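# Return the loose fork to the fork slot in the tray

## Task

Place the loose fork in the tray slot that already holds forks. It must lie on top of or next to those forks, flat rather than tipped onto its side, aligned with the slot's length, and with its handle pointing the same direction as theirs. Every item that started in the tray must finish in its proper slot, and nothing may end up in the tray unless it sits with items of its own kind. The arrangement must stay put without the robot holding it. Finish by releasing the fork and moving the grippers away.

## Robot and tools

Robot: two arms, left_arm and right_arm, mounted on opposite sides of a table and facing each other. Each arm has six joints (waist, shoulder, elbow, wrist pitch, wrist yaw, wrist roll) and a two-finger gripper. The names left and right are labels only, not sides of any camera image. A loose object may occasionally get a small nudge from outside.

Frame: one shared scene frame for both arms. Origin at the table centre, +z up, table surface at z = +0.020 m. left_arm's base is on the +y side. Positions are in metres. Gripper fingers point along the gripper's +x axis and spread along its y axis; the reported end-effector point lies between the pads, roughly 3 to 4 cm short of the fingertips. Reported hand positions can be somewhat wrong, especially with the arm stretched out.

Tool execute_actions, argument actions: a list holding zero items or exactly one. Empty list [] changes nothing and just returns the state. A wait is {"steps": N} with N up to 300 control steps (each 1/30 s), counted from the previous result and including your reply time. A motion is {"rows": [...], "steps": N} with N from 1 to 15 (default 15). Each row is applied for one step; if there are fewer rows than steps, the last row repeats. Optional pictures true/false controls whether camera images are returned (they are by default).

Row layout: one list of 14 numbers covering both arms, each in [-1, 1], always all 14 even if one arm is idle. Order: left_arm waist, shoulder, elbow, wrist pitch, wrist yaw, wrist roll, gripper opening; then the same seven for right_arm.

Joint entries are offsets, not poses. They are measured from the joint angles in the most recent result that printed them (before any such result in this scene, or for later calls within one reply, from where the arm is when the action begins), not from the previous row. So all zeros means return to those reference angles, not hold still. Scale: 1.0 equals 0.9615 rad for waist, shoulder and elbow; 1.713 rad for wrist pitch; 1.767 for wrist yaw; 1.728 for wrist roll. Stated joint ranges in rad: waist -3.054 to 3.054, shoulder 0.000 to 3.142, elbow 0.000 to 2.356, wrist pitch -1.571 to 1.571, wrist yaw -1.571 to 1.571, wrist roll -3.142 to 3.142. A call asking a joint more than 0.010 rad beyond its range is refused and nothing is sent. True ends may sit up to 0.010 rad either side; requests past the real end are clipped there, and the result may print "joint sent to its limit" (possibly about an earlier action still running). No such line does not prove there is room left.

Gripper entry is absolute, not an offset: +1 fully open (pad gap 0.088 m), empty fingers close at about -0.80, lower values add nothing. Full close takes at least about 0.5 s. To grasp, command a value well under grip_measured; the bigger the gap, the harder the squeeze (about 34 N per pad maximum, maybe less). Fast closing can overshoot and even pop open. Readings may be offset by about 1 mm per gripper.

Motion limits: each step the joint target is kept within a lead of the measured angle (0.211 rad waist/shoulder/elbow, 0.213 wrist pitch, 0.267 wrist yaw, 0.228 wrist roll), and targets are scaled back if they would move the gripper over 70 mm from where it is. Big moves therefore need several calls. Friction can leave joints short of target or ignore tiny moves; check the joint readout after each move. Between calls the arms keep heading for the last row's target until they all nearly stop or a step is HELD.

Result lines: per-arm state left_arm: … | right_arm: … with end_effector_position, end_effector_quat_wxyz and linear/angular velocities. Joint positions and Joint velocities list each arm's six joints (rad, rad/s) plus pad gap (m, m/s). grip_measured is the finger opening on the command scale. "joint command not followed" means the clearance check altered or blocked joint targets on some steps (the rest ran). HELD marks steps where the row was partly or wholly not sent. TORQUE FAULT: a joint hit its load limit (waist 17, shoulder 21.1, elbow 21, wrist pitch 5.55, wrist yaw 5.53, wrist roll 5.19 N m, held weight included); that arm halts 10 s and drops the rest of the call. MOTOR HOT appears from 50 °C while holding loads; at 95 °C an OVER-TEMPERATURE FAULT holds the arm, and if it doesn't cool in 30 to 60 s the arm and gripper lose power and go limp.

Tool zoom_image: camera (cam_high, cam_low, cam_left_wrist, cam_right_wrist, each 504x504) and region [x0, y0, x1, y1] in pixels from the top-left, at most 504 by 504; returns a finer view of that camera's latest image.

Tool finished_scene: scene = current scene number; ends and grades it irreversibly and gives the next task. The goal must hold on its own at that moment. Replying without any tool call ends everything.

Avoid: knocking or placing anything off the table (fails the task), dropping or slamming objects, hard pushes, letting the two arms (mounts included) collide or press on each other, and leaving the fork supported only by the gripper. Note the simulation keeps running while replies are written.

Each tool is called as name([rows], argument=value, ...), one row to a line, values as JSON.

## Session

execute_actions(actions=[])

Scene clock: 0.00 s of 4000.00 s.
left_arm: end_effector_position=(-0.1554, +0.2430, +0.4168) grip_measured=+0.855 end_effector_quat_wxyz=(+0.547, -0.038, +0.010, -0.836) end_effector_velocity=(-0.002, +0.001, -0.005) end_effector_angular_velocity=(+0.022, -0.002, -0.011) | right_arm: end_effector_position=(+0.0843, -0.3041, +0.3509) grip_measured=+0.822 end_effector_quat_wxyz=(+0.721, +0.517, +0.458, -0.051) end_effector_velocity=(+0.001, +0.000, -0.000) end_effector_angular_velocity=(-0.005, -0.003, +0.012)
Joint positions: left_arm=[-0.007  0.842  0.649  0.246  0.002  0.003  0.081] | right_arm=[ 0.295  1.14   1.163 -1.025  0.658  2.144  0.079]
Joint velocities: left_arm=[-0.002 -0.002 -0.002 -0.022  0.007 -0.007  0.   ] | right_arm=[-0.007 -0.002 -0.002  0.007 -0.007 -0.022 -0.   ]
Heat: left arm: hottest shoulder 32 °C (+0.0 °C/min); right arm: hottest elbow 30 °C (+0.0 °C/min).

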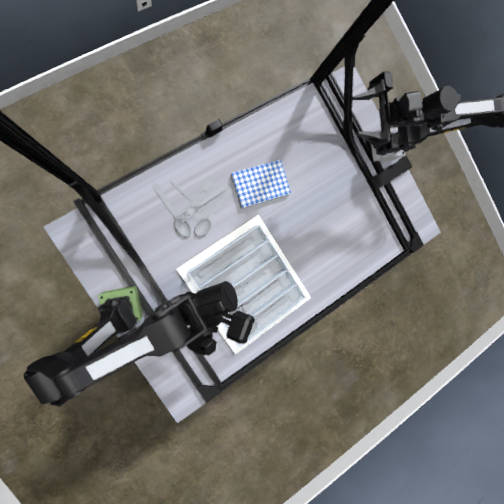

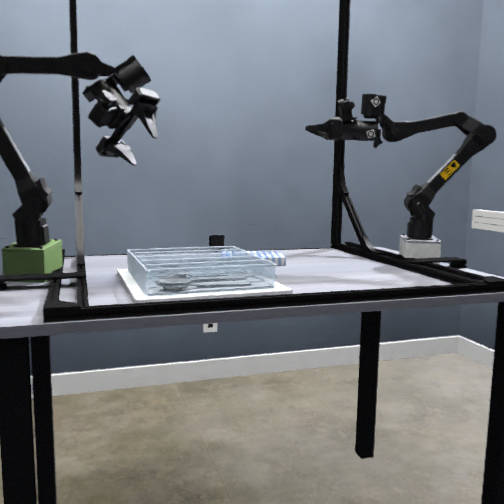

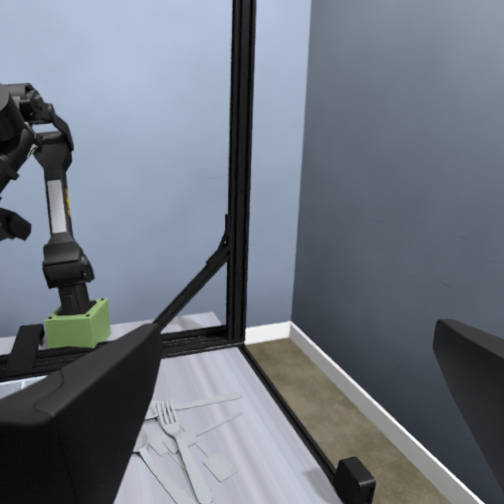

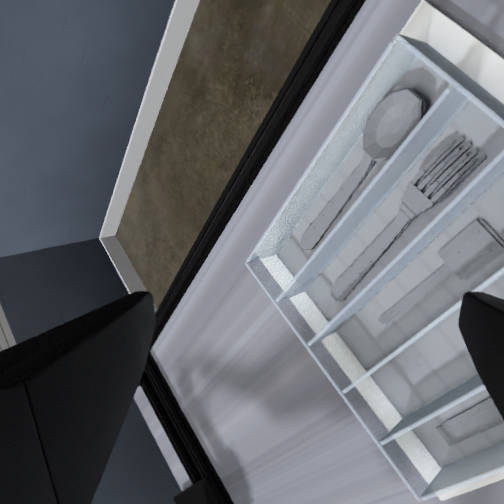

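zoom_image(camera="cam_high", region=[140, 160, 250, 250])

zoom_image(camera="cam_high", region=[160, 200, 330, 370])

zoom_image(camera="cam_left_wrist", region=[110, 380, 270, 504])

Region (140, 160, 250, 250) of cam_high's 504x504 image, scaled by 4.582, with more detail than that image has; it fills the top 412 rows of this view, and the rest is white.

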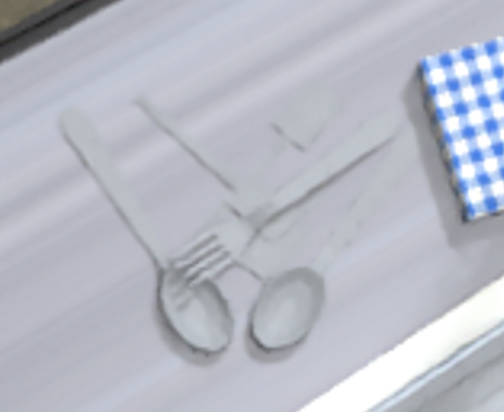

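Region (160, 200, 330, 370) of cam_high's 504x504 image, scaled by 2.965, with more detail than that image has.

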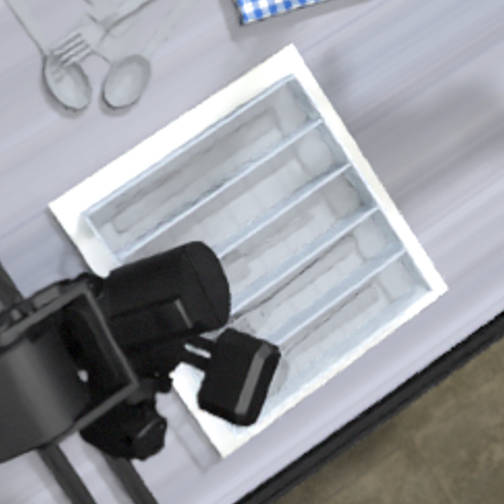

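Region (110, 380, 270, 504) of cam_left_wrist's 504x504 image, scaled by 3.150, with more detail than that image has; it fills the top 391 rows of this view, and the rest is white.

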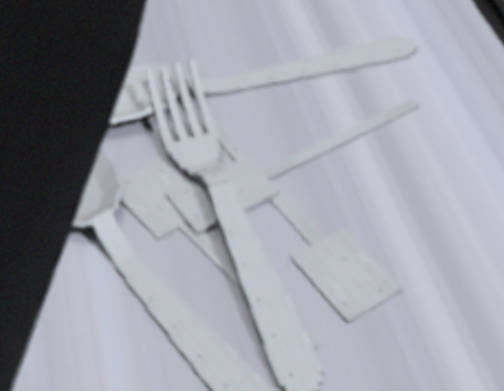

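execute_actions([
  {"rows": [[0,0,0,0,0,0,0.85,0.014,0.03,0.019,-0.004,-0.009,-0.03,0.8],[0,0,0,0,0,0,0.85,0.037,0.08,0.051,-0.011,-0.024,-0.08,0.75],[0,0,0,0,0,0,0.85,0.069,0.15,0.096,-0.021,-0.044,-0.14,0.7],[0,0,0,0,0,0,0.85,0.106,0.23,0.147,-0.032,-0.068,-0.22,0.6],[0,0,0,0,0,0,0.85,0.143,0.31,0.198,-0.042,-0.091,-0.29,0.5],[0,0,0,0,0,0,0.85,0.179,0.39,0.25,-0.053,-0.115,-0.37,0.4],[0,0,0,0,0,0,0.85,0.216,0.47,0.3,-0.064,-0.139,-0.45,0.3],[0,0,0,0,0,0,0.85,0.253,0.55,0.352,-0.075,-0.162,-0.52,0.2],[0,0,0,0,0,0,0.85,0.29,0.63,0.403,-0.086,-0.186,-0.6,0.1],[0,0,0,0,0,0,0.85,0.327,0.71,0.454,-0.097,-0.209,-0.67,0.0],[0,0,0,0,0,0,0.85,0.363,0.79,0.506,-0.108,-0.233,-0.75,-0.1],[0,0,0,0,0,0,0.85,0.4,0.87,0.557,-0.119,-0.257,-0.83,-0.1],[0,0,0,0,0,0,0.85,0.432,0.94,0.6,-0.129,-0.277,-0.89,-0.1],[0,0,0,0,0,0,0.85,0.46,1.0,0.64,-0.137,-0.295,-0.95,-0.1]], "steps": 15},
], pictures=false)

Scene clock: 95.73 s of 4000.00 s.
left_arm: end_effector_position=(-0.1554, +0.2430, +0.4168) grip_measured=+0.850 end_effector_quat_wxyz=(+0.547, -0.038, +0.010, -0.836) end_effector_velocity=(+0.000, -0.001, -0.001) end_effector_angular_velocity=(+0.016, +0.017, +0.003) | right_arm: end_effector_position=(-0.1091, -0.1743, +0.3132) grip_measured=-0.054 end_effector_quat_wxyz=(+0.721, -0.050, +0.634, +0.275) end_effector_velocity=(-0.550, +0.163, -0.158) end_effector_angular_velocity=(-0.795, +0.001, +2.958)
Joint positions: left_arm=[-0.007  0.842  0.649  0.246  0.002  0.003  0.081] | right_arm=[ 0.666  1.782  1.682 -1.218  0.219  1.337  0.036]
Joint velocities: left_arm=[-0.002  0.002  0.002 -0.007 -0.007 -0.022 -0.   ] | right_arm=[ 0.882  1.463  1.15  -0.3   -0.901 -1.853 -0.026]
Heat: left arm: hottest elbow 31 °C (+0.0 °C/min); right arm: hottest elbow 34 °C (+2.0 °C/min).
Steps of this call (steps 1 to 90: nothing new was sent; then 92.23 s passed at rest; steps 91 to 105: all 15 steps of this action). Readings (joint positions):
91: left_arm=[-0.007 0.842 0.649 0.246 0.002 0.003] | right_arm=[0.296 1.142 1.164 -1.025 0.658 2.135]
92: left_arm=[-0.007 0.842 0.649 0.246 0.002 0.003] | right_arm=[0.300 1.151 1.170 -1.030 0.653 2.108]
94: left_arm=[-0.007 0.842 0.649 0.246 0.002 0.003] | right_arm=[0.327 1.210 1.218 -1.052 0.617 1.990]
98: left_arm=[-0.007 0.842 0.649 0.246 0.002 0.003] | right_arm=[0.443 1.429 1.381 -1.104 0.477 1.736]
105: the state above

execute_actions([
  {"rows": [[0,0,0,0,0,0,0.85,0.078,0.342,0.106,-0.026,-0.049,-0.49,-0.1],[0,0,0,0,0,0,0.85,0.084,0.356,0.116,-0.027,-0.053,-0.502,-0.1],[0,0,0,0,0,0,0.85,0.091,0.373,0.127,-0.029,-0.057,-0.517,-0.1],[0,0,0,0,0,0,0.85,0.099,0.392,0.139,-0.032,-0.062,-0.533,-0.1],[0,0,0,0,0,0,0.85,0.107,0.411,0.152,-0.034,-0.068,-0.549,-0.1],[0,0,0,0,0,0,0.85,0.114,0.428,0.163,-0.036,-0.072,-0.563,-0.1],[0,0,0,0,0,0,0.85,0.12,0.442,0.172,-0.038,-0.076,-0.575,-0.1],[0,0,0,0,0,0,0.85,0.124,0.452,0.178,-0.039,-0.079,-0.583,-0.1],[0,0,0,0,0,0,0.85,0.1263,0.4567,0.1818,-0.0396,-0.0799,-0.5874,-0.1]], "steps": 15},
])

Scene clock: 104.53 s of 4000.00 s.
left_arm: end_effector_position=(-0.1554, +0.2430, +0.4168) grip_measured=+0.850 end_effector_quat_wxyz=(+0.547, -0.038, +0.010, -0.836) end_effector_velocity=(+0.002, -0.001, -0.002) end_effector_angular_velocity=(+0.017, +0.018, +0.018) | right_arm: end_effector_position=(-0.1979, -0.1606, +0.2008) grip_measured=-0.100 end_effector_quat_wxyz=(+0.481, -0.520, +0.477, +0.520) end_effector_velocity=(-0.001, +0.004, +0.008) end_effector_angular_velocity=(+0.017, +0.015, +0.047)
Joint positions: left_arm=[-0.007  0.842  0.649  0.246  0.002  0.003  0.081] | right_arm=[ 0.791  2.207  1.843 -1.284  0.083  0.329  0.034]
Joint velocities: left_arm=[-0.002 -0.002 -0.002 -0.007 -0.022 -0.022  0.   ] | right_arm=[-0.002 -0.002  0.027 -0.007 -0.007 -0.051 -0.   ]
Heat: left arm: hottest elbow 31 °C (+1.0 °C/min); right arm: hottest elbow 34 °C (+1.0 °C/min).
Steps of this call (steps 1 to 45: the robot went on to your last target; steps 46 to 110: nothing new was sent; then 4.63 s passed at rest; steps 111 to 125: all 15 steps of this action). Readings (joint positions):
111: left_arm=[-0.007 0.842 0.649 0.246 0.002 0.003] | right_arm=[0.739 2.103 1.775 -1.258 0.140 0.503]
112: left_arm=[-0.007 0.842 0.649 0.246 0.002 0.003] | right_arm=[0.739 2.103 1.776 -1.259 0.139 0.496]
114: left_arm=[-0.007 0.842 0.649 0.246 0.002 0.003] | right_arm=[0.742 2.111 1.787 -1.266 0.131 0.466]
118: left_arm=[-0.007 0.842 0.649 0.246 0.002 0.003] | right_arm=[0.766 2.159 1.830 -1.275 0.101 0.380]
125: the state above

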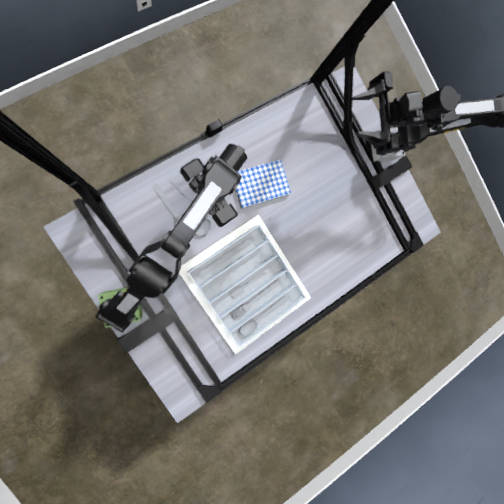

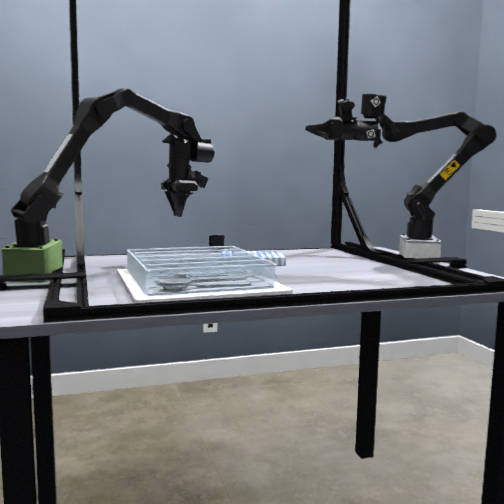

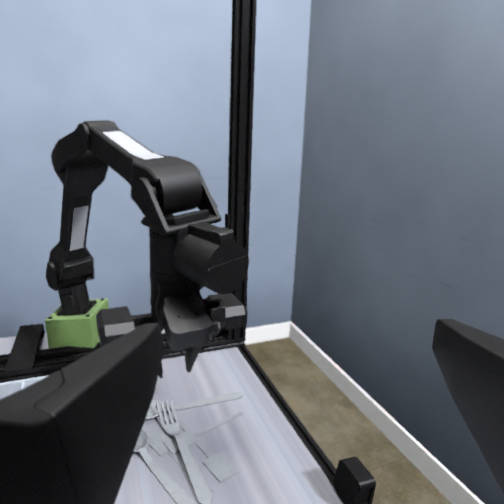

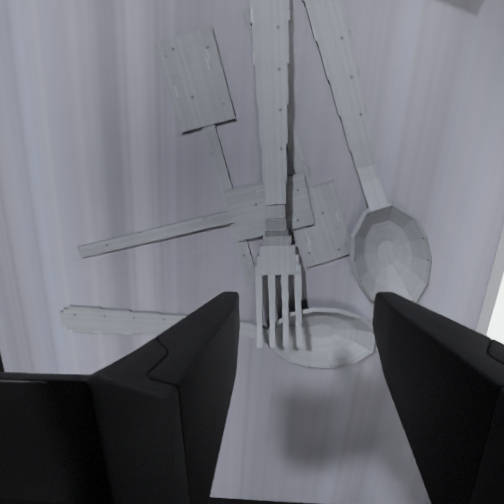

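zoom_image(camera="cam_right_wrist", region=[140, 0, 440, 300])

Region (140, 0, 440, 300) of cam_right_wrist's 504x504 image, scaled by 1.680, with more detail than that image has.

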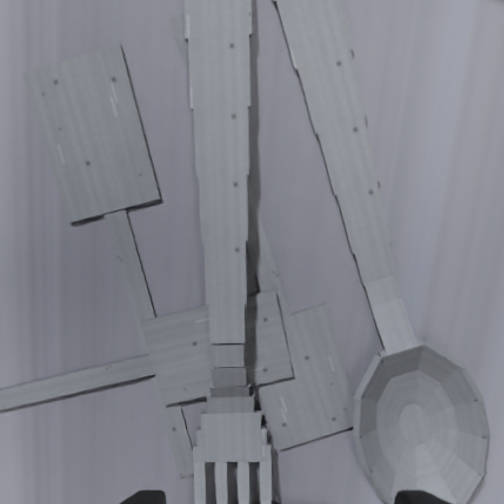

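execute_actions([
  {"rows": [[0,0,0,0,0,0,0.85,-0.004,0.012,-0.002,0.002,-0.003,-0.004,-0.1],[0,0,0,0,0,0,0.85,-0.005,0.018,-0.008,0.007,-0.003,-0.005,-0.1],[0,0,0,0,0,0,0.85,-0.006,0.028,-0.018,0.016,-0.003,-0.007,-0.1],[0,0,0,0,0,0,0.85,-0.007,0.04,-0.03,0.028,-0.003,-0.009,-0.1],[0,0,0,0,0,0,0.85,-0.009,0.055,-0.042,0.042,-0.003,-0.011,-0.1],[0,0,0,0,0,0,0.85,-0.01,0.071,-0.055,0.057,-0.003,-0.013,-0.1],[0,0,0,0,0,0,0.85,-0.012,0.088,-0.068,0.075,-0.004,-0.016,-0.1],[0,0,0,0,0,0,0.85,-0.013,0.106,-0.082,0.092,-0.004,-0.018,-0.1],[0,0,0,0,0,0,0.85,-0.015,0.123,-0.095,0.11,-0.004,-0.021,-0.1],[0,0,0,0,0,0,0.85,-0.016,0.141,-0.109,0.127,-0.004,-0.023,-0.1],[0,0,0,0,0,0,0.85,-0.017,0.157,-0.121,0.143,-0.004,-0.025,-0.1],[0,0,0,0,0,0,0.85,-0.018,0.169,-0.131,0.155,-0.004,-0.027,-0.1],[0,0,0,0,0,0,0.85,-0.019,0.18,-0.139,0.165,-0.004,-0.028,-0.1],[0,0,0,0,0,0,0.85,-0.02,0.186,-0.143,0.171,-0.004,-0.0285,-0.1],[0,0,0,0,0,0,0.85,-0.02,0.1886,-0.1454,0.174,-0.004,-0.0285,-0.1]], "steps": 15},
], pictures=false)

execute_actions([
  {"steps": 12},
])

Scene clock: 178.43 s of 4000.00 s.
left_arm: end_effector_position=(-0.1554, +0.2430, +0.4168) grip_measured=+0.850 end_effector_quat_wxyz=(+0.547, -0.038, +0.010, -0.836) end_effector_velocity=(-0.002, +0.001, -0.002) end_effector_angular_velocity=(+0.009, +0.004, -0.011) | right_arm: end_effector_position=(-0.2064, -0.1440, +0.1108) grip_measured=-0.100 end_effector_quat_wxyz=(+0.472, -0.529, +0.472, +0.524) end_effector_velocity=(+0.007, -0.029, -0.218) end_effector_angular_velocity=(-0.229, -0.085, +0.039)
Joint positions: left_arm=[-0.007  0.842  0.649  0.246  0.002  0.003  0.081] | right_arm=[ 0.776  2.358  1.726 -1.022  0.081  0.287  0.034]
Joint velocities: left_arm=[-0.002 -0.002 -0.002 -0.007  0.007 -0.007  0.   ] | right_arm=[-0.032  0.369 -0.276  0.403 -0.007 -0.051 -0.   ]
Heat: left arm: hottest elbow 33 °C (+1.0 °C/min); right arm: hottest elbow 35 °C (+1.0 °C/min).
Steps of this call (steps 1 to 15: the robot went on to your last target; steps 16 to 90: nothing new was sent; then 70.40 s passed at rest; steps 91 to 105: all 15 steps of this action). Readings (joint positions):
91: left_arm=[-0.007 0.842 0.649 0.246 0.002 0.003] | right_arm=[0.790 2.208 1.850 -1.284 0.083 0.326]
92: left_arm=[-0.007 0.842 0.649 0.246 0.002 0.003] | right_arm=[0.790 2.208 1.850 -1.284 0.082 0.325]
94: left_arm=[-0.007 0.842 0.649 0.246 0.002 0.003] | right_arm=[0.789 2.210 1.845 -1.268 0.082 0.322]
98: left_arm=[-0.007 0.842 0.649 0.246 0.002 0.003] | right_arm=[0.785 2.239 1.815 -1.188 0.082 0.310]
105: the state above

Scene clock: 178.83 s of 4000.00 s.
left_arm: end_effector_position=(-0.1554, +0.2430, +0.4168) grip_measured=+0.850 end_effector_quat_wxyz=(+0.547, -0.038, +0.010, -0.836) end_effector_velocity=(-0.001, +0.001, +0.001) end_effector_angular_velocity=(+0.002, +0.023, -0.001) | right_arm: end_effector_position=(-0.2066, -0.1441, +0.0976) grip_measured=-0.100 end_effector_quat_wxyz=(+0.470, -0.531, +0.473, +0.523) end_effector_velocity=(+0.001, -0.003, -0.002) end_effector_angular_velocity=(-0.014, +0.002, +0.006)
Joint positions: left_arm=[-0.007  0.842  0.649  0.246  0.002  0.003  0.081] | right_arm=[ 0.774  2.38   1.708 -0.988  0.081  0.283  0.034]
Joint velocities: left_arm=[-0.007 -0.002 -0.002  0.007 -0.007 -0.022 -0.   ] | right_arm=[-0.002  0.002 -0.002 -0.007 -0.007 -0.007 -0.   ]
Heat: left arm: hottest elbow 33 °C (+1.0 °C/min); right arm: hottest elbow 35 °C (+1.0 °C/min).
Steps of this call (steps 1 to 12: the robot went on to your last target). Readings (joint positions):
1: left_arm=[-0.007 0.842 0.649 0.246 0.002 0.003] | right_arm=[0.775 2.369 1.718 -1.012 0.081 0.286]
2: left_arm=[-0.007 0.842 0.649 0.246 0.002 0.003] | right_arm=[0.774 2.375 1.713 -1.005 0.081 0.285]
4: left_arm=[-0.007 0.842 0.649 0.246 0.002 0.003] | right_arm=[0.774 2.380 1.708 -0.996 0.081 0.284]
8: left_arm=[-0.007 0.842 0.649 0.246 0.002 0.003] | right_arm=[0.774 2.380 1.708 -0.988 0.081 0.283]
12: the state above

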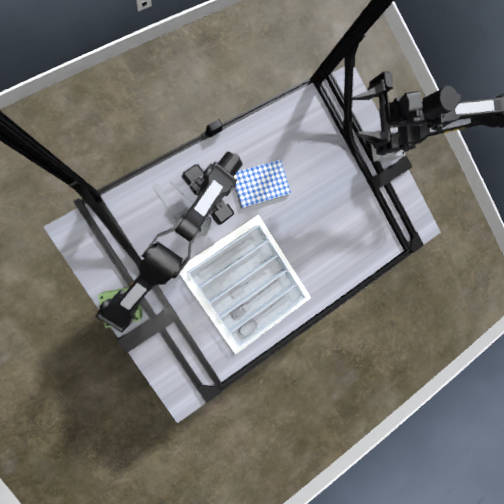

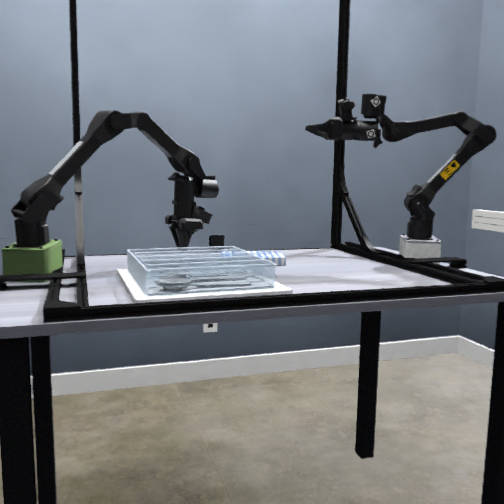

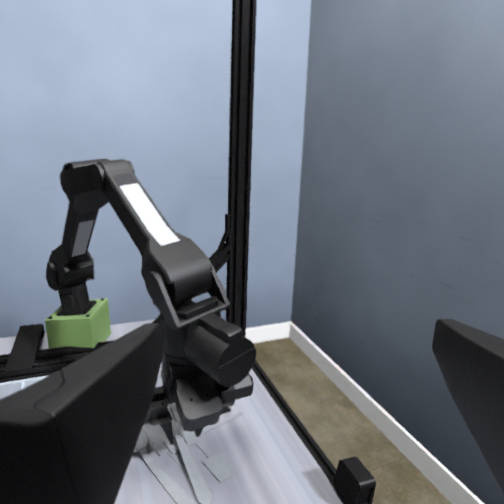

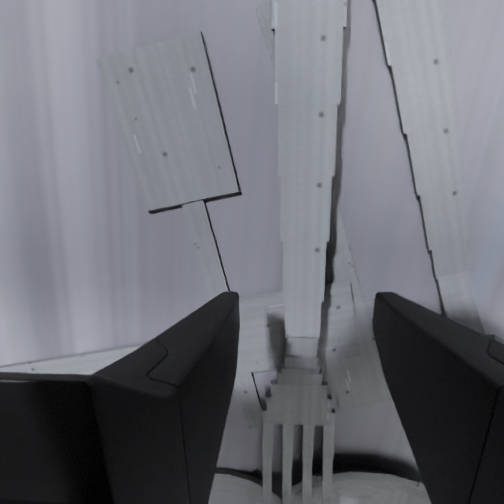

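execute_actions(actions=[])

Scene clock: 203.60 s of 4000.00 s.
left_arm: end_effector_position=(-0.1554, +0.2430, +0.4170) grip_measured=+0.850 end_effector_quat_wxyz=(+0.547, -0.038, +0.009, -0.836) end_effector_velocity=(+0.000, +0.000, -0.002) end_effector_angular_velocity=(+0.010, +0.004, +0.004) | right_arm: end_effector_position=(-0.2067, -0.1439, +0.0976) grip_measured=-0.100 end_effector_quat_wxyz=(+0.470, -0.530, +0.473, +0.524) end_effector_velocity=(+0.001, -0.002, +0.002) end_effector_angular_velocity=(-0.011, +0.020, -0.015)
Joint positions: left_arm=[-0.007  0.842  0.65   0.246  0.002  0.003  0.081] | right_arm=[ 0.774  2.38   1.708 -0.987  0.081  0.283  0.034]
Joint velocities: left_arm=[-0.002 -0.002 -0.002 -0.007 -0.007 -0.007 -0.   ] | right_arm=[-0.007 -0.007 -0.002 -0.007 -0.022  0.007 -0.   ]
Heat: left arm: hottest elbow 33 °C (+1.0 °C/min); right arm: hottest shoulder 33 °C (-1.0 °C/min).
Steps of this call (steps 1 to 30: the robot went on to your last target; steps 31 to 90: nothing new was sent; then 21.77 s passed at rest). Readings (joint positions):
1: left_arm=[-0.007 0.842 0.649 0.246 0.002 0.003] | right_arm=[0.774 2.380 1.708 -0.988 0.081 0.283]
2: left_arm=[-0.007 0.842 0.649 0.246 0.002 0.003] | right_arm=[0.774 2.380 1.708 -0.987 0.081 0.283]
4: left_arm=[-0.007 0.842 0.649 0.246 0.002 0.003] | right_arm=[0.774 2.380 1.708 -0.987 0.081 0.283]
8: left_arm=[-0.007 0.842 0.649 0.246 0.002 0.003] | right_arm=[0.774 2.380 1.708 -0.987 0.081 0.283]
90: the state above
All arms were judged still, so your last target was given up. Only a new action makes them travel on or press farther. Fingers that are still opening or closing keep moving.

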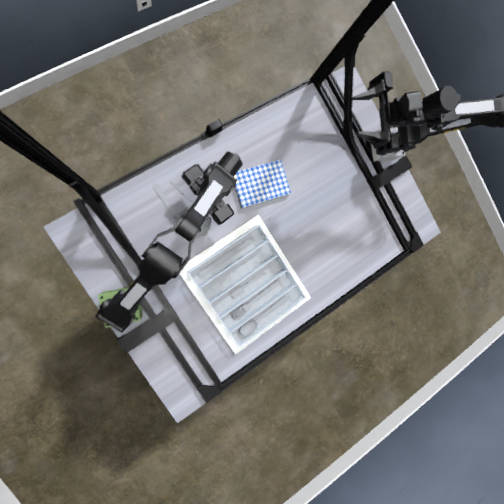

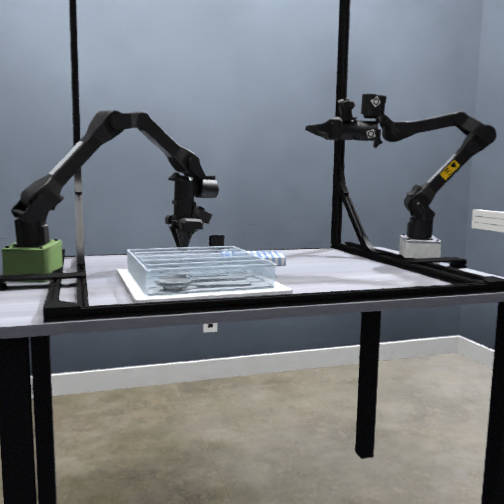

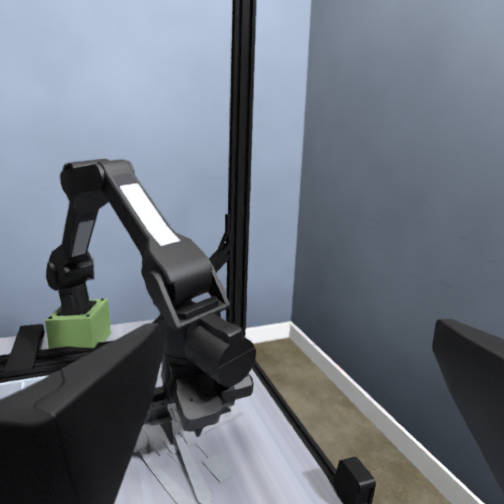

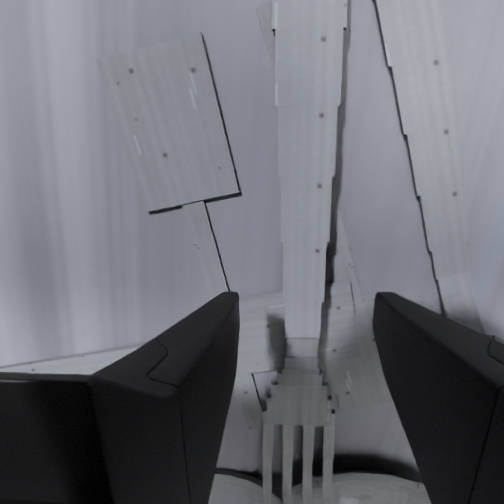

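zoom_image(camera="cam_right_wrist", region=[200, 100, 440, 340])

Region (200, 100, 440, 340) of cam_right_wrist's 504x504 image, scaled by 2.100, with more detail than that image has.

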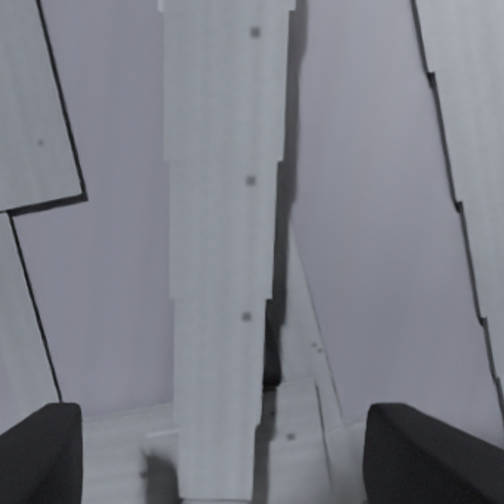

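execute_actions([
  {"rows": [[0,0,0,0,0,0,0.85,-0.004,0.015,-0.002,0.01,0,-0.0015,-0.12],[0,0,0,0,0,0,0.85,-0.007,0.03,-0.004,0.02,0,-0.003,-0.14],[0,0,0,0,0,0,0.85,-0.010,0.045,-0.006,0.03,0,-0.0045,-0.16],[0,0,0,0,0,0,0.85,-0.013,0.0589,-0.0087,0.0383,0,-0.0056,-0.18]], "steps": 15},
])

Scene clock: 253.37 s of 4000.00 s.
left_arm: end_effector_position=(-0.1554, +0.2430, +0.4170) grip_measured=+0.850 end_effector_quat_wxyz=(+0.547, -0.038, +0.009, -0.836) end_effector_velocity=(+0.000, +0.000, -0.004) end_effector_angular_velocity=(+0.009, -0.011, +0.005) | right_arm: end_effector_position=(-0.2072, -0.1343, +0.0804) grip_measured=-0.179 end_effector_quat_wxyz=(+0.475, -0.522, +0.471, +0.530) end_effector_velocity=(+0.000, -0.000, +0.001) end_effector_angular_velocity=(-0.005, +0.006, -0.009)
Joint positions: left_arm=[-0.007  0.842  0.65   0.246  0.002  0.003  0.081] | right_arm=[ 0.763  2.42   1.708 -0.922  0.081  0.277  0.03 ]
Joint velocities: left_arm=[-0.002 -0.002 -0.007 -0.007 -0.007  0.007 -0.   ] | right_arm=[-0.002 -0.002  0.002 -0.007 -0.007  0.007 -0.   ]
Heat: left arm: hottest elbow 33 °C (+0.0 °C/min); right arm: hottest shoulder 35 °C (+1.0 °C/min).
Steps of this call (steps 1 to 90: nothing new was sent; then 46.27 s passed at rest; steps 91 to 105: all 15 steps of this action). Readings (joint positions):
91: left_arm=[-0.007 0.842 0.650 0.246 0.002 0.003] | right_arm=[0.774 2.380 1.708 -0.985 0.081 0.283]
92: left_arm=[-0.007 0.842 0.650 0.246 0.002 0.003] | right_arm=[0.774 2.380 1.708 -0.979 0.081 0.283]
94: left_arm=[-0.007 0.842 0.650 0.246 0.002 0.003] | right_arm=[0.772 2.388 1.708 -0.952 0.081 0.281]
98: left_arm=[-0.007 0.842 0.650 0.246 0.002 0.003] | right_arm=[0.765 2.411 1.708 -0.930 0.081 0.278]
105: the state above

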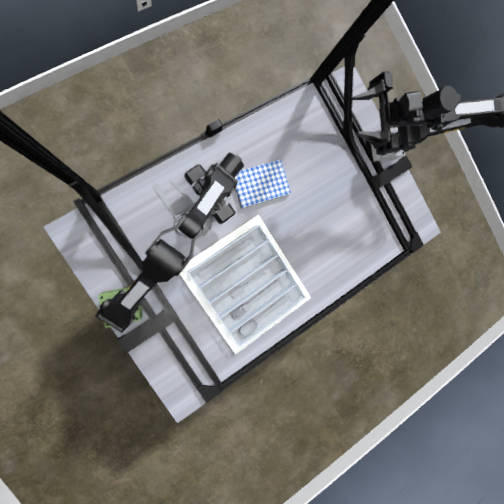

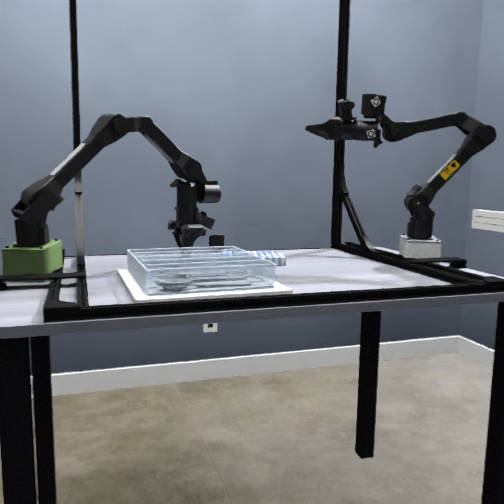

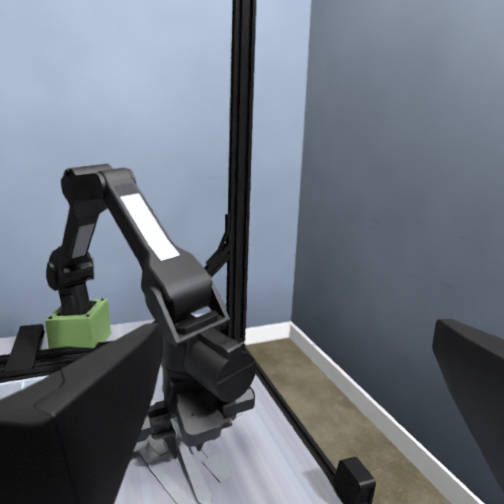

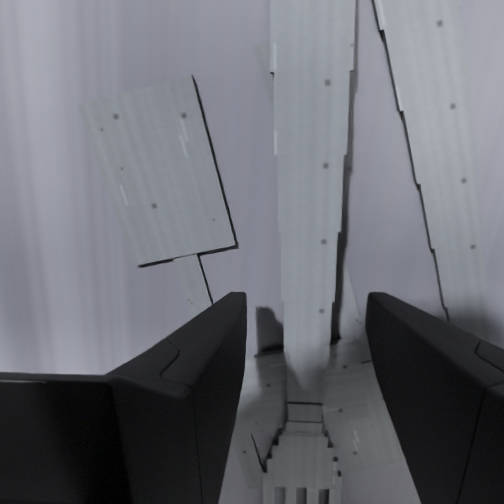

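execute_actions([
  {"rows": [[0,0,0,0,0,0,0.85,-0.002,0.012,0.010,0.001,0,-0.001,-0.18],[0,0,0,0,0,0,0.85,-0.003,0.02,0.016,0.0015,0,-0.0015,-0.18],[0,0,0,0,0,0,0.85,-0.004,0.028,0.021,0.002,0,-0.002,-0.18],[0,0,0,0,0,0,0.85,-0.005,0.036,0.026,0.0025,0,-0.0025,-0.18],[0,0,0,0,0,0,0.85,-0.006,0.044,0.030,0.003,0,-0.003,-0.18],[0,0,0,0,0,0,0.85,-0.007,0.052,0.034,0.0035,0,-0.0035,-0.18],[0,0,0,0,0,0,0.85,-0.0082,0.058,0.036,0.004,0,-0.004,-0.18],[0,0,0,0,0,0,0.85,-0.0082,0.064,0.038,0.0042,0,-0.004,-0.18]], "steps": 15},
])

Scene clock: 275.67 s of 4000.00 s.
left_arm: end_effector_position=(-0.1554, +0.2430, +0.4170) grip_measured=+0.850 end_effector_quat_wxyz=(+0.547, -0.038, +0.009, -0.836) end_effector_velocity=(-0.000, +0.001, +0.000) end_effector_angular_velocity=(-0.001, -0.008, -0.005) | right_arm: end_effector_position=(-0.2074, -0.1296, +0.0688) grip_measured=-0.180 end_effector_quat_wxyz=(+0.474, -0.524, +0.473, +0.526) end_effector_velocity=(-0.001, -0.004, -0.004) end_effector_angular_velocity=(-0.018, +0.000, -0.003)
Joint positions: left_arm=[-0.007  0.842  0.65   0.246  0.002  0.003  0.081] | right_arm=[ 0.757  2.463  1.736 -0.917  0.081  0.273  0.03 ]
Joint velocities: left_arm=[ 0.002 -0.002  0.002 -0.007  0.007  0.007  0.   ] | right_arm=[ 0.002  0.007 -0.002 -0.007 -0.007  0.007 -0.   ]
Heat: left arm: hottest elbow 34 °C (+1.0 °C/min); right arm: hottest shoulder 35 °C (+2.0 °C/min).
Steps of this call (steps 1 to 15: the robot went on to your last target; steps 16 to 90: nothing new was sent; then 18.80 s passed at rest; steps 91 to 105: all 15 steps of this action). Readings (joint positions):
91: left_arm=[-0.007 0.842 0.650 0.246 0.002 0.003] | right_arm=[0.763 2.421 1.708 -0.922 0.081 0.277]
92: left_arm=[-0.007 0.842 0.650 0.246 0.002 0.003] | right_arm=[0.763 2.421 1.708 -0.922 0.081 0.277]
94: left_arm=[-0.007 0.842 0.650 0.246 0.002 0.003] | right_arm=[0.763 2.424 1.714 -0.922 0.081 0.277]
98: left_arm=[-0.007 0.842 0.650 0.246 0.002 0.003] | right_arm=[0.760 2.442 1.732 -0.917 0.081 0.275]
105: the state above

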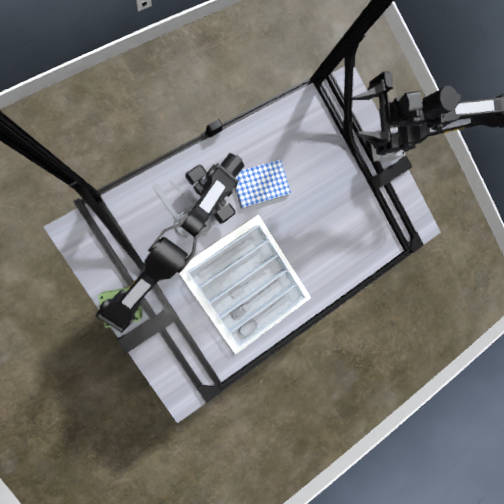

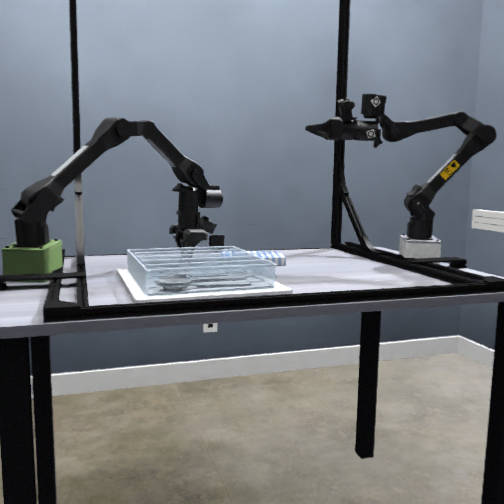

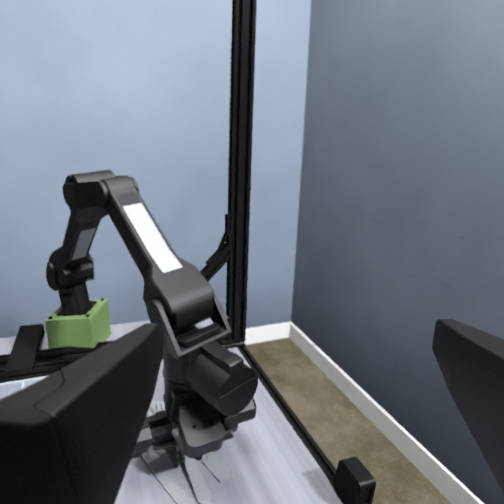

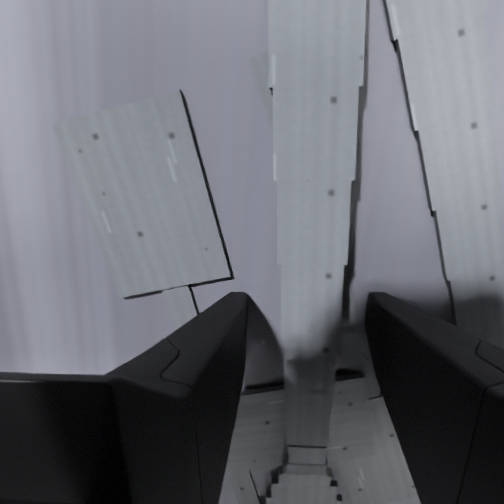

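execute_actions([
  {"rows": [[0,0,0,0,0,0,0.85,0,0.0,0,0,0,0,-0.22],[0,0,0,0,0,0,0.85,0,0.0,0,0,0,0,-0.26],[0,0,0,0,0,0,0.85,0,0.01,0,0,0,0,-0.30],[0,0,0,0,0,0,0.85,0,0.015,0,0.002,0,0,-0.31],[0,0,0,0,0,0,0.85,0,0.02,0,0.003,0,0,-0.31],[0,0,0,0,0,0,0.85,0,0.024,0,0.004,0,0,-0.31],[0,0,0,0,0,0,0.85,0,0.028,0,0.006,0,0,-0.31],[0,0,0,0,0,0,0.85,0,0.031,0,0.007,0,0,-0.31]], "steps": 15},
])

Scene clock: 286.30 s of 4000.00 s.
left_arm: end_effector_position=(-0.1554, +0.2430, +0.4170) grip_measured=+0.850 end_effector_quat_wxyz=(+0.547, -0.038, +0.009, -0.836) end_effector_velocity=(+0.002, -0.001, -0.002) end_effector_angular_velocity=(+0.011, +0.004, +0.019) | right_arm: end_effector_position=(-0.2083, -0.1279, +0.0677) grip_measured=-0.309 end_effector_quat_wxyz=(+0.475, -0.522, +0.472, +0.528) end_effector_velocity=(+0.002, -0.005, +0.000) end_effector_angular_velocity=(-0.023, -0.001, -0.008)
Joint positions: left_arm=[-0.007  0.842  0.65   0.246  0.002  0.003  0.081] | right_arm=[ 0.758  2.467  1.738 -0.908  0.081  0.273  0.024]
Joint velocities: left_arm=[-0.002 -0.002 -0.002 -0.007 -0.022 -0.007 -0.   ] | right_arm=[-0.002 -0.002 -0.002 -0.022 -0.007  0.007 -0.001]
Heat: left arm: hottest elbow 34 °C (+1.0 °C/min); right arm: hottest shoulder 35 °C (+1.0 °C/min).
Steps of this call (steps 1 to 15: the robot went on to your last target; steps 16 to 90: nothing new was sent; then 7.13 s passed at rest; steps 91 to 105: all 15 steps of this action). Readings (joint positions):
91: left_arm=[-0.007 0.842 0.650 0.246 0.002 0.003] | right_arm=[0.757 2.464 1.738 -0.917 0.081 0.273]
92: left_arm=[-0.007 0.842 0.650 0.246 0.002 0.003] | right_arm=[0.757 2.464 1.738 -0.917 0.081 0.273]
94: left_arm=[-0.007 0.842 0.650 0.246 0.002 0.003] | right_arm=[0.757 2.464 1.738 -0.917 0.081 0.273]
98: left_arm=[-0.007 0.842 0.650 0.246 0.002 0.003] | right_arm=[0.757 2.465 1.738 -0.911 0.081 0.273]
105: the state above

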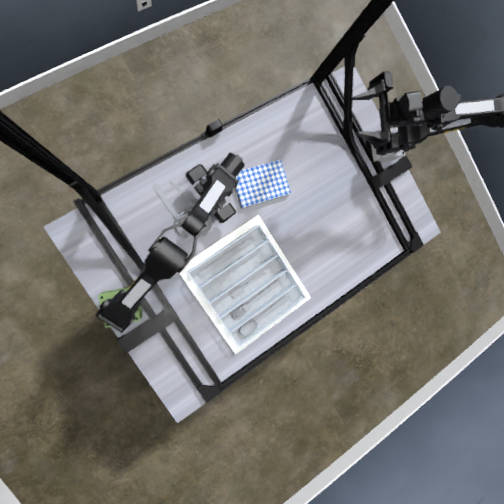

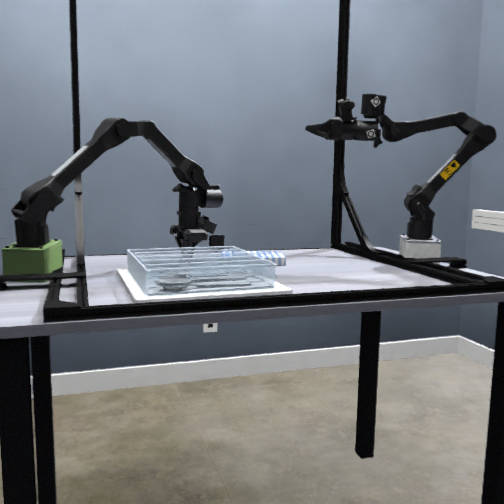

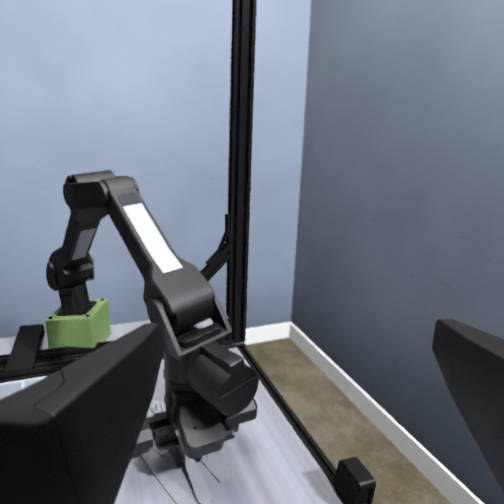

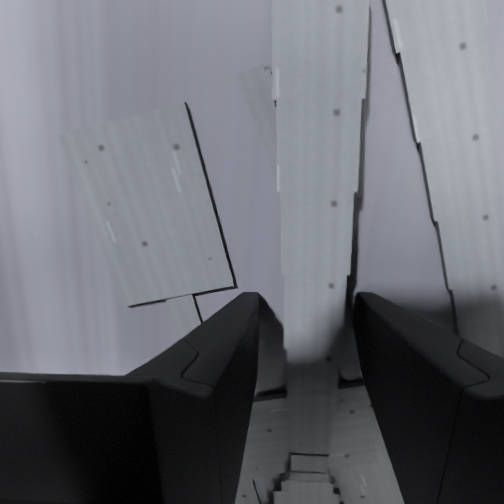

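execute_actions([
  {"rows": [[0,0,0,0,0,0,0.85,0,0.005,0,0,0,0,-0.34],[0,0,0,0,0,0,0.85,0,0.005,0,0,0,0,-0.37],[0,0,0,0,0,0,0.85,0,0.005,0,0,0,0,-0.40],[0,0,0,0,0,0,0.85,0,0.005,0,0,0,0,-0.43],[0,0,0,0,0,0,0.85,0,0.005,0,0,0,0,-0.46],[0,0,0,0,0,0,0.85,0,0.005,0,0,0,0,-0.49],[0,0,0,0,0,0,0.85,0,0.005,0,0,0,0,-0.52],[0,0,0,0,0,0,0.85,0,0.005,0,0,0,0,-0.56],[0,0,0,0,0,0,0.85,0,0.005,0,0,0,0,-0.60],[0,0,0,0,0,0,0.85,0,0.005,0,0,0,0,-0.65],[0,0,0,0,0,0,0.85,0,0.005,0,0,0,0,-0.70],[0,0,0,0,0,0,0.85,0,0.005,0,0,0,0,-0.75],[0,0,0,0,0,0,0.85,0,0.005,0,0,0,0,-0.80]], "steps": 15},
])

Scene clock: 296.40 s of 4000.00 s.
left_arm: end_effector_position=(-0.1554, +0.2430, +0.4170) grip_measured=+0.850 end_effector_quat_wxyz=(+0.547, -0.038, +0.009, -0.836) end_effector_velocity=(-0.002, +0.001, -0.002) end_effector_angular_velocity=(+0.015, +0.017, -0.011) | right_arm: end_effector_position=(-0.2093, -0.1285, +0.0676) grip_measured=-0.526 end_effector_quat_wxyz=(+0.474, -0.522, +0.472, +0.529) end_effector_velocity=(+0.001, -0.002, +0.000) end_effector_angular_velocity=(-0.010, +0.004, +0.006)
Joint positions: left_arm=[-0.007  0.842  0.65   0.246  0.002  0.003  0.081] | right_arm=[ 0.759  2.467  1.738 -0.909  0.078  0.273  0.013]
Joint velocities: left_arm=[-0.002 -0.002 -0.002 -0.007  0.007 -0.022 -0.   ] | right_arm=[-0.002 -0.002 -0.002 -0.007 -0.007 -0.007 -0.   ]
Heat: left arm: hottest elbow 34 °C (+1.0 °C/min); right arm: hottest shoulder 35 °C (+0.0 °C/min).
Steps of this call (steps 1 to 15: the robot went on to your last target; steps 16 to 90: nothing new was sent; then 6.60 s passed at rest; steps 91 to 105: all 15 steps of this action). Readings (joint positions):
91: left_arm=[-0.007 0.842 0.650 0.246 0.002 0.003] | right_arm=[0.758 2.468 1.738 -0.908 0.080 0.273]
92: left_arm=[-0.007 0.842 0.650 0.246 0.002 0.003] | right_arm=[0.758 2.468 1.738 -0.908 0.080 0.273]
94: left_arm=[-0.007 0.842 0.650 0.246 0.002 0.003] | right_arm=[0.759 2.468 1.738 -0.907 0.078 0.273]
98: left_arm=[-0.007 0.842 0.650 0.246 0.002 0.003] | right_arm=[0.759 2.468 1.738 -0.909 0.078 0.273]
105: the state above

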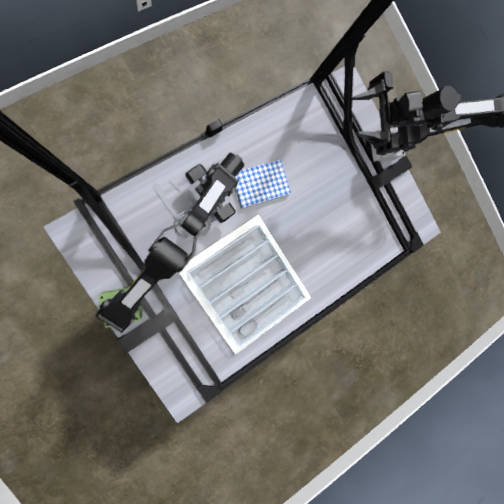

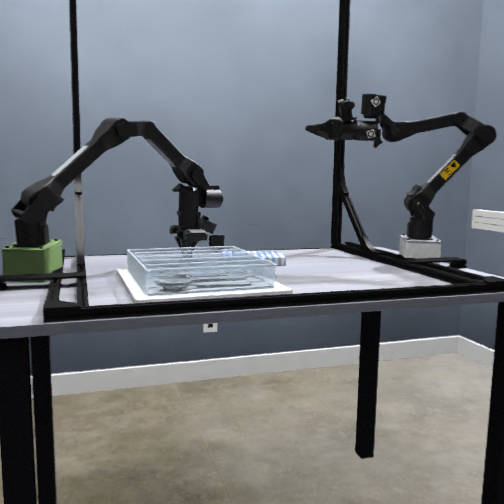

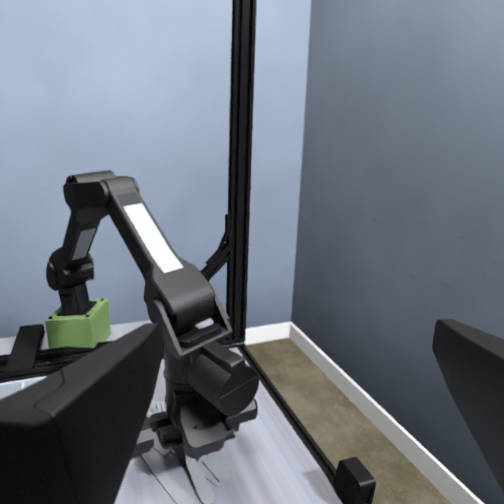

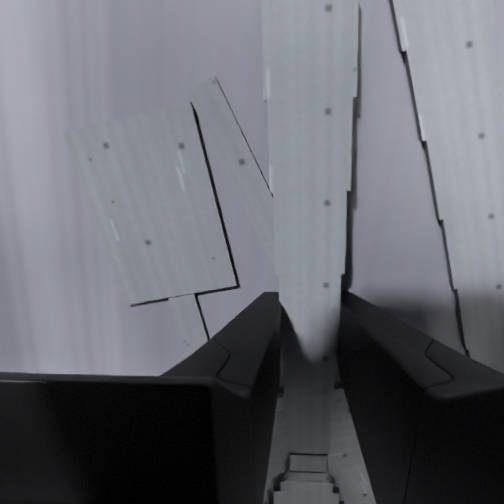

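execute_actions([
  {"rows": [[0,0,0,0,0,0,0.85,0.001,-0.01,0.01,-0.004,0,0,-0.8],[0,0,0,0,0,0,0.85,0.001,-0.015,0.018,-0.010,0,0,-0.8],[0,0,0,0,0,0,0.85,0.002,-0.019,0.027,-0.017,0,0.001,-0.8],[0,0,0,0,0,0,0.85,0.002,-0.023,0.036,-0.024,0,0.001,-0.8],[0,0,0,0,0,0,0.85,0.003,-0.027,0.045,-0.031,0,0.0015,-0.8],[0,0,0,0,0,0,0.85,0.004,-0.031,0.054,-0.038,0,0.002,-0.8],[0,0,0,0,0,0,0.85,0.004,-0.034,0.063,-0.045,0,0.002,-0.8],[0,0,0,0,0,0,0.85,0.005,-0.037,0.072,-0.052,0,0.0025,-0.8],[0,0,0,0,0,0,0.85,0.006,-0.040,0.080,-0.058,0,0.003,-0.8],[0,0,0,0,0,0,0.85,0.006,-0.043,0.086,-0.0625,0,0.003,-0.8]], "steps": 15},
])

Scene clock: 324.43 s of 4000.00 s.
left_arm: end_effector_position=(-0.1553, +0.2431, +0.4173) grip_measured=+0.850 end_effector_quat_wxyz=(+0.547, -0.039, +0.009, -0.836) end_effector_velocity=(+0.001, +0.000, +0.001) end_effector_angular_velocity=(-0.003, +0.010, +0.005) | right_arm: end_effector_position=(-0.2105, -0.1231, +0.0992) grip_measured=-0.526 end_effector_quat_wxyz=(+0.475, -0.520, +0.471, +0.532) end_effector_velocity=(-0.003, +0.007, +0.024) end_effector_angular_velocity=(+0.025, +0.034, +0.002)
Joint positions: left_arm=[-0.007  0.842  0.65   0.246  0.002  0.003  0.081] | right_arm=[ 0.763  2.435  1.814 -1.009  0.078  0.275  0.013]
Joint velocities: left_arm=[-0.002 -0.002 -0.002  0.007 -0.007 -0.007 -0.   ] | right_arm=[-0.002 -0.032  0.042 -0.037 -0.022 -0.007 -0.   ]
Heat: left arm: hottest elbow 34 °C (+1.0 °C/min); right arm: hottest shoulder 38 °C (+3.0 °C/min).
Steps of this call (steps 1 to 15: the robot went on to your last target; steps 16 to 826: nothing new was sent; steps 827 to 841: all 15 steps of this action). Readings (joint positions):
827: left_arm=[-0.007 0.842 0.650 0.246 0.002 0.003] | right_arm=[0.759 2.467 1.739 -0.909 0.078 0.273]
828: left_arm=[-0.007 0.842 0.650 0.246 0.002 0.003] | right_arm=[0.759 2.467 1.740 -0.911 0.078 0.273]
830: left_arm=[-0.007 0.842 0.650 0.246 0.002 0.003] | right_arm=[0.759 2.467 1.748 -0.926 0.078 0.273]
834: left_arm=[-0.007 0.842 0.650 0.246 0.002 0.003] | right_arm=[0.760 2.460 1.775 -0.969 0.078 0.273]
841: the state above

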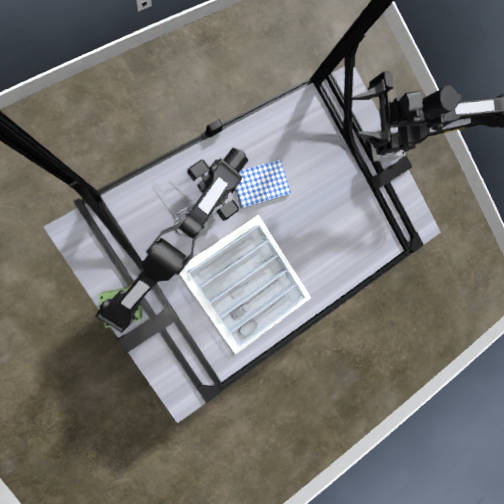

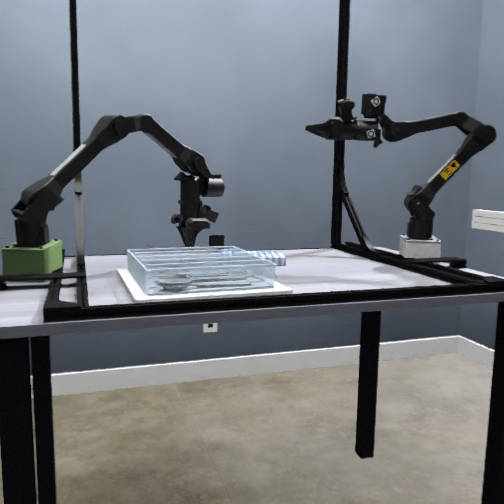

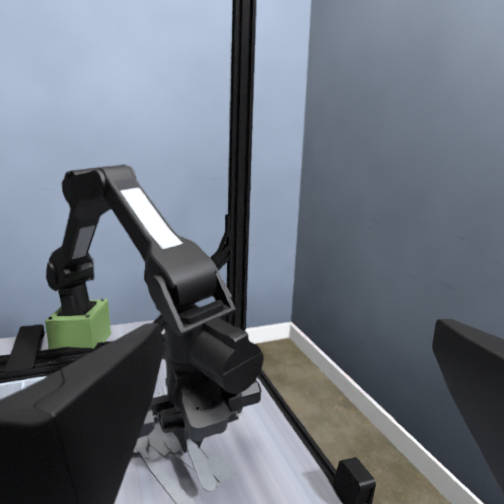

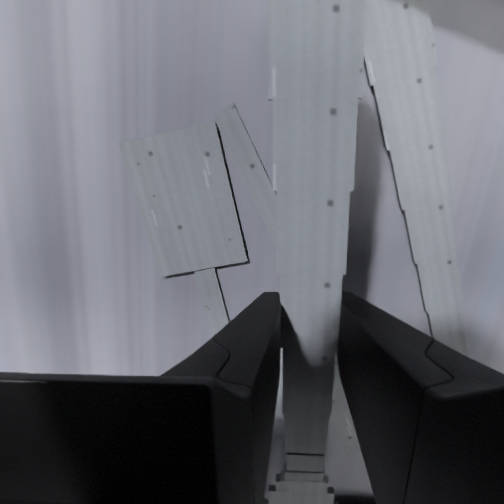

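execute_actions([
  {"rows": [[0,0,0,0,0,0,0.85,0.002,-0.012,0.02,-0.015,0,0.001,-0.8],[0,0,0,0,0,0,0.85,0.003,-0.019,0.04,-0.03,0,0.002,-0.8],[0,0,0,0,0,0,0.85,0.005,-0.026,0.06,-0.045,0,0.003,-0.8],[0,0,0,0,0,0,0.85,0.006,-0.033,0.08,-0.06,0,0.004,-0.8],[0,0,0,0,0,0,0.85,0.008,-0.040,0.10,-0.075,0,0.005,-0.8],[0,0,0,0,0,0,0.85,0.009,-0.047,0.12,-0.09,0,0.006,-0.8],[0,0,0,0,0,0,0.85,0.011,-0.054,0.14,-0.105,0,0.007,-0.8],[0,0,0,0,0,0,0.85,0.012,-0.062,0.158,-0.12,0,0.008,-0.8],[0,0,0,0,0,0,0.85,0.014,-0.069,0.174,-0.136,0,0.009,-0.8],[0,0,0,0,0,0,0.85,0.015,-0.076,0.187,-0.150,0,0.009,-0.8]], "steps": 15},
], pictures=false)

Scene clock: 335.63 s of 4000.00 s.
left_arm: end_effector_position=(-0.1553, +0.2431, +0.4173) grip_measured=+0.850 end_effector_quat_wxyz=(+0.547, -0.039, +0.009, -0.836) end_effector_velocity=(+0.001, +0.001, -0.001) end_effector_angular_velocity=(+0.011, +0.019, +0.004) | right_arm: end_effector_position=(-0.2099, -0.1252, +0.1732) grip_measured=-0.527 end_effector_quat_wxyz=(+0.475, -0.520, +0.469, +0.533) end_effector_velocity=(+0.002, -0.008, +0.042) end_effector_angular_velocity=(+0.000, +0.007, +0.015)
Joint positions: left_arm=[-0.007  0.842  0.65   0.246  0.002  0.003  0.081] | right_arm=[ 0.777  2.364  1.989 -1.254  0.078  0.287  0.013]
Joint velocities: left_arm=[-0.002 -0.007 -0.002 -0.007 -0.007 -0.022 -0.   ] | right_arm=[ 0.007 -0.056  0.071 -0.125 -0.007 -0.007 -0.   ]
Heat: left arm: hottest elbow 34 °C (+0.0 °C/min); right arm: hottest shoulder 40 °C (+5.1 °C/min).
Steps of this call (steps 1 to 15: the robot went on to your last target; steps 16 to 321: nothing new was sent; steps 322 to 336: all 15 steps of this action). Readings (joint positions):
322: left_arm=[-0.007 0.842 0.650 0.246 0.002 0.003] | right_arm=[0.764 2.433 1.817 -1.017 0.078 0.276]
323: left_arm=[-0.007 0.842 0.650 0.246 0.002 0.003] | right_arm=[0.764 2.433 1.822 -1.027 0.078 0.276]
325: left_arm=[-0.007 0.842 0.650 0.246 0.002 0.003] | right_arm=[0.764 2.433 1.841 -1.063 0.078 0.276]
329: left_arm=[-0.007 0.842 0.650 0.246 0.002 0.003] | right_arm=[0.768 2.416 1.907 -1.153 0.078 0.281]
336: the state above


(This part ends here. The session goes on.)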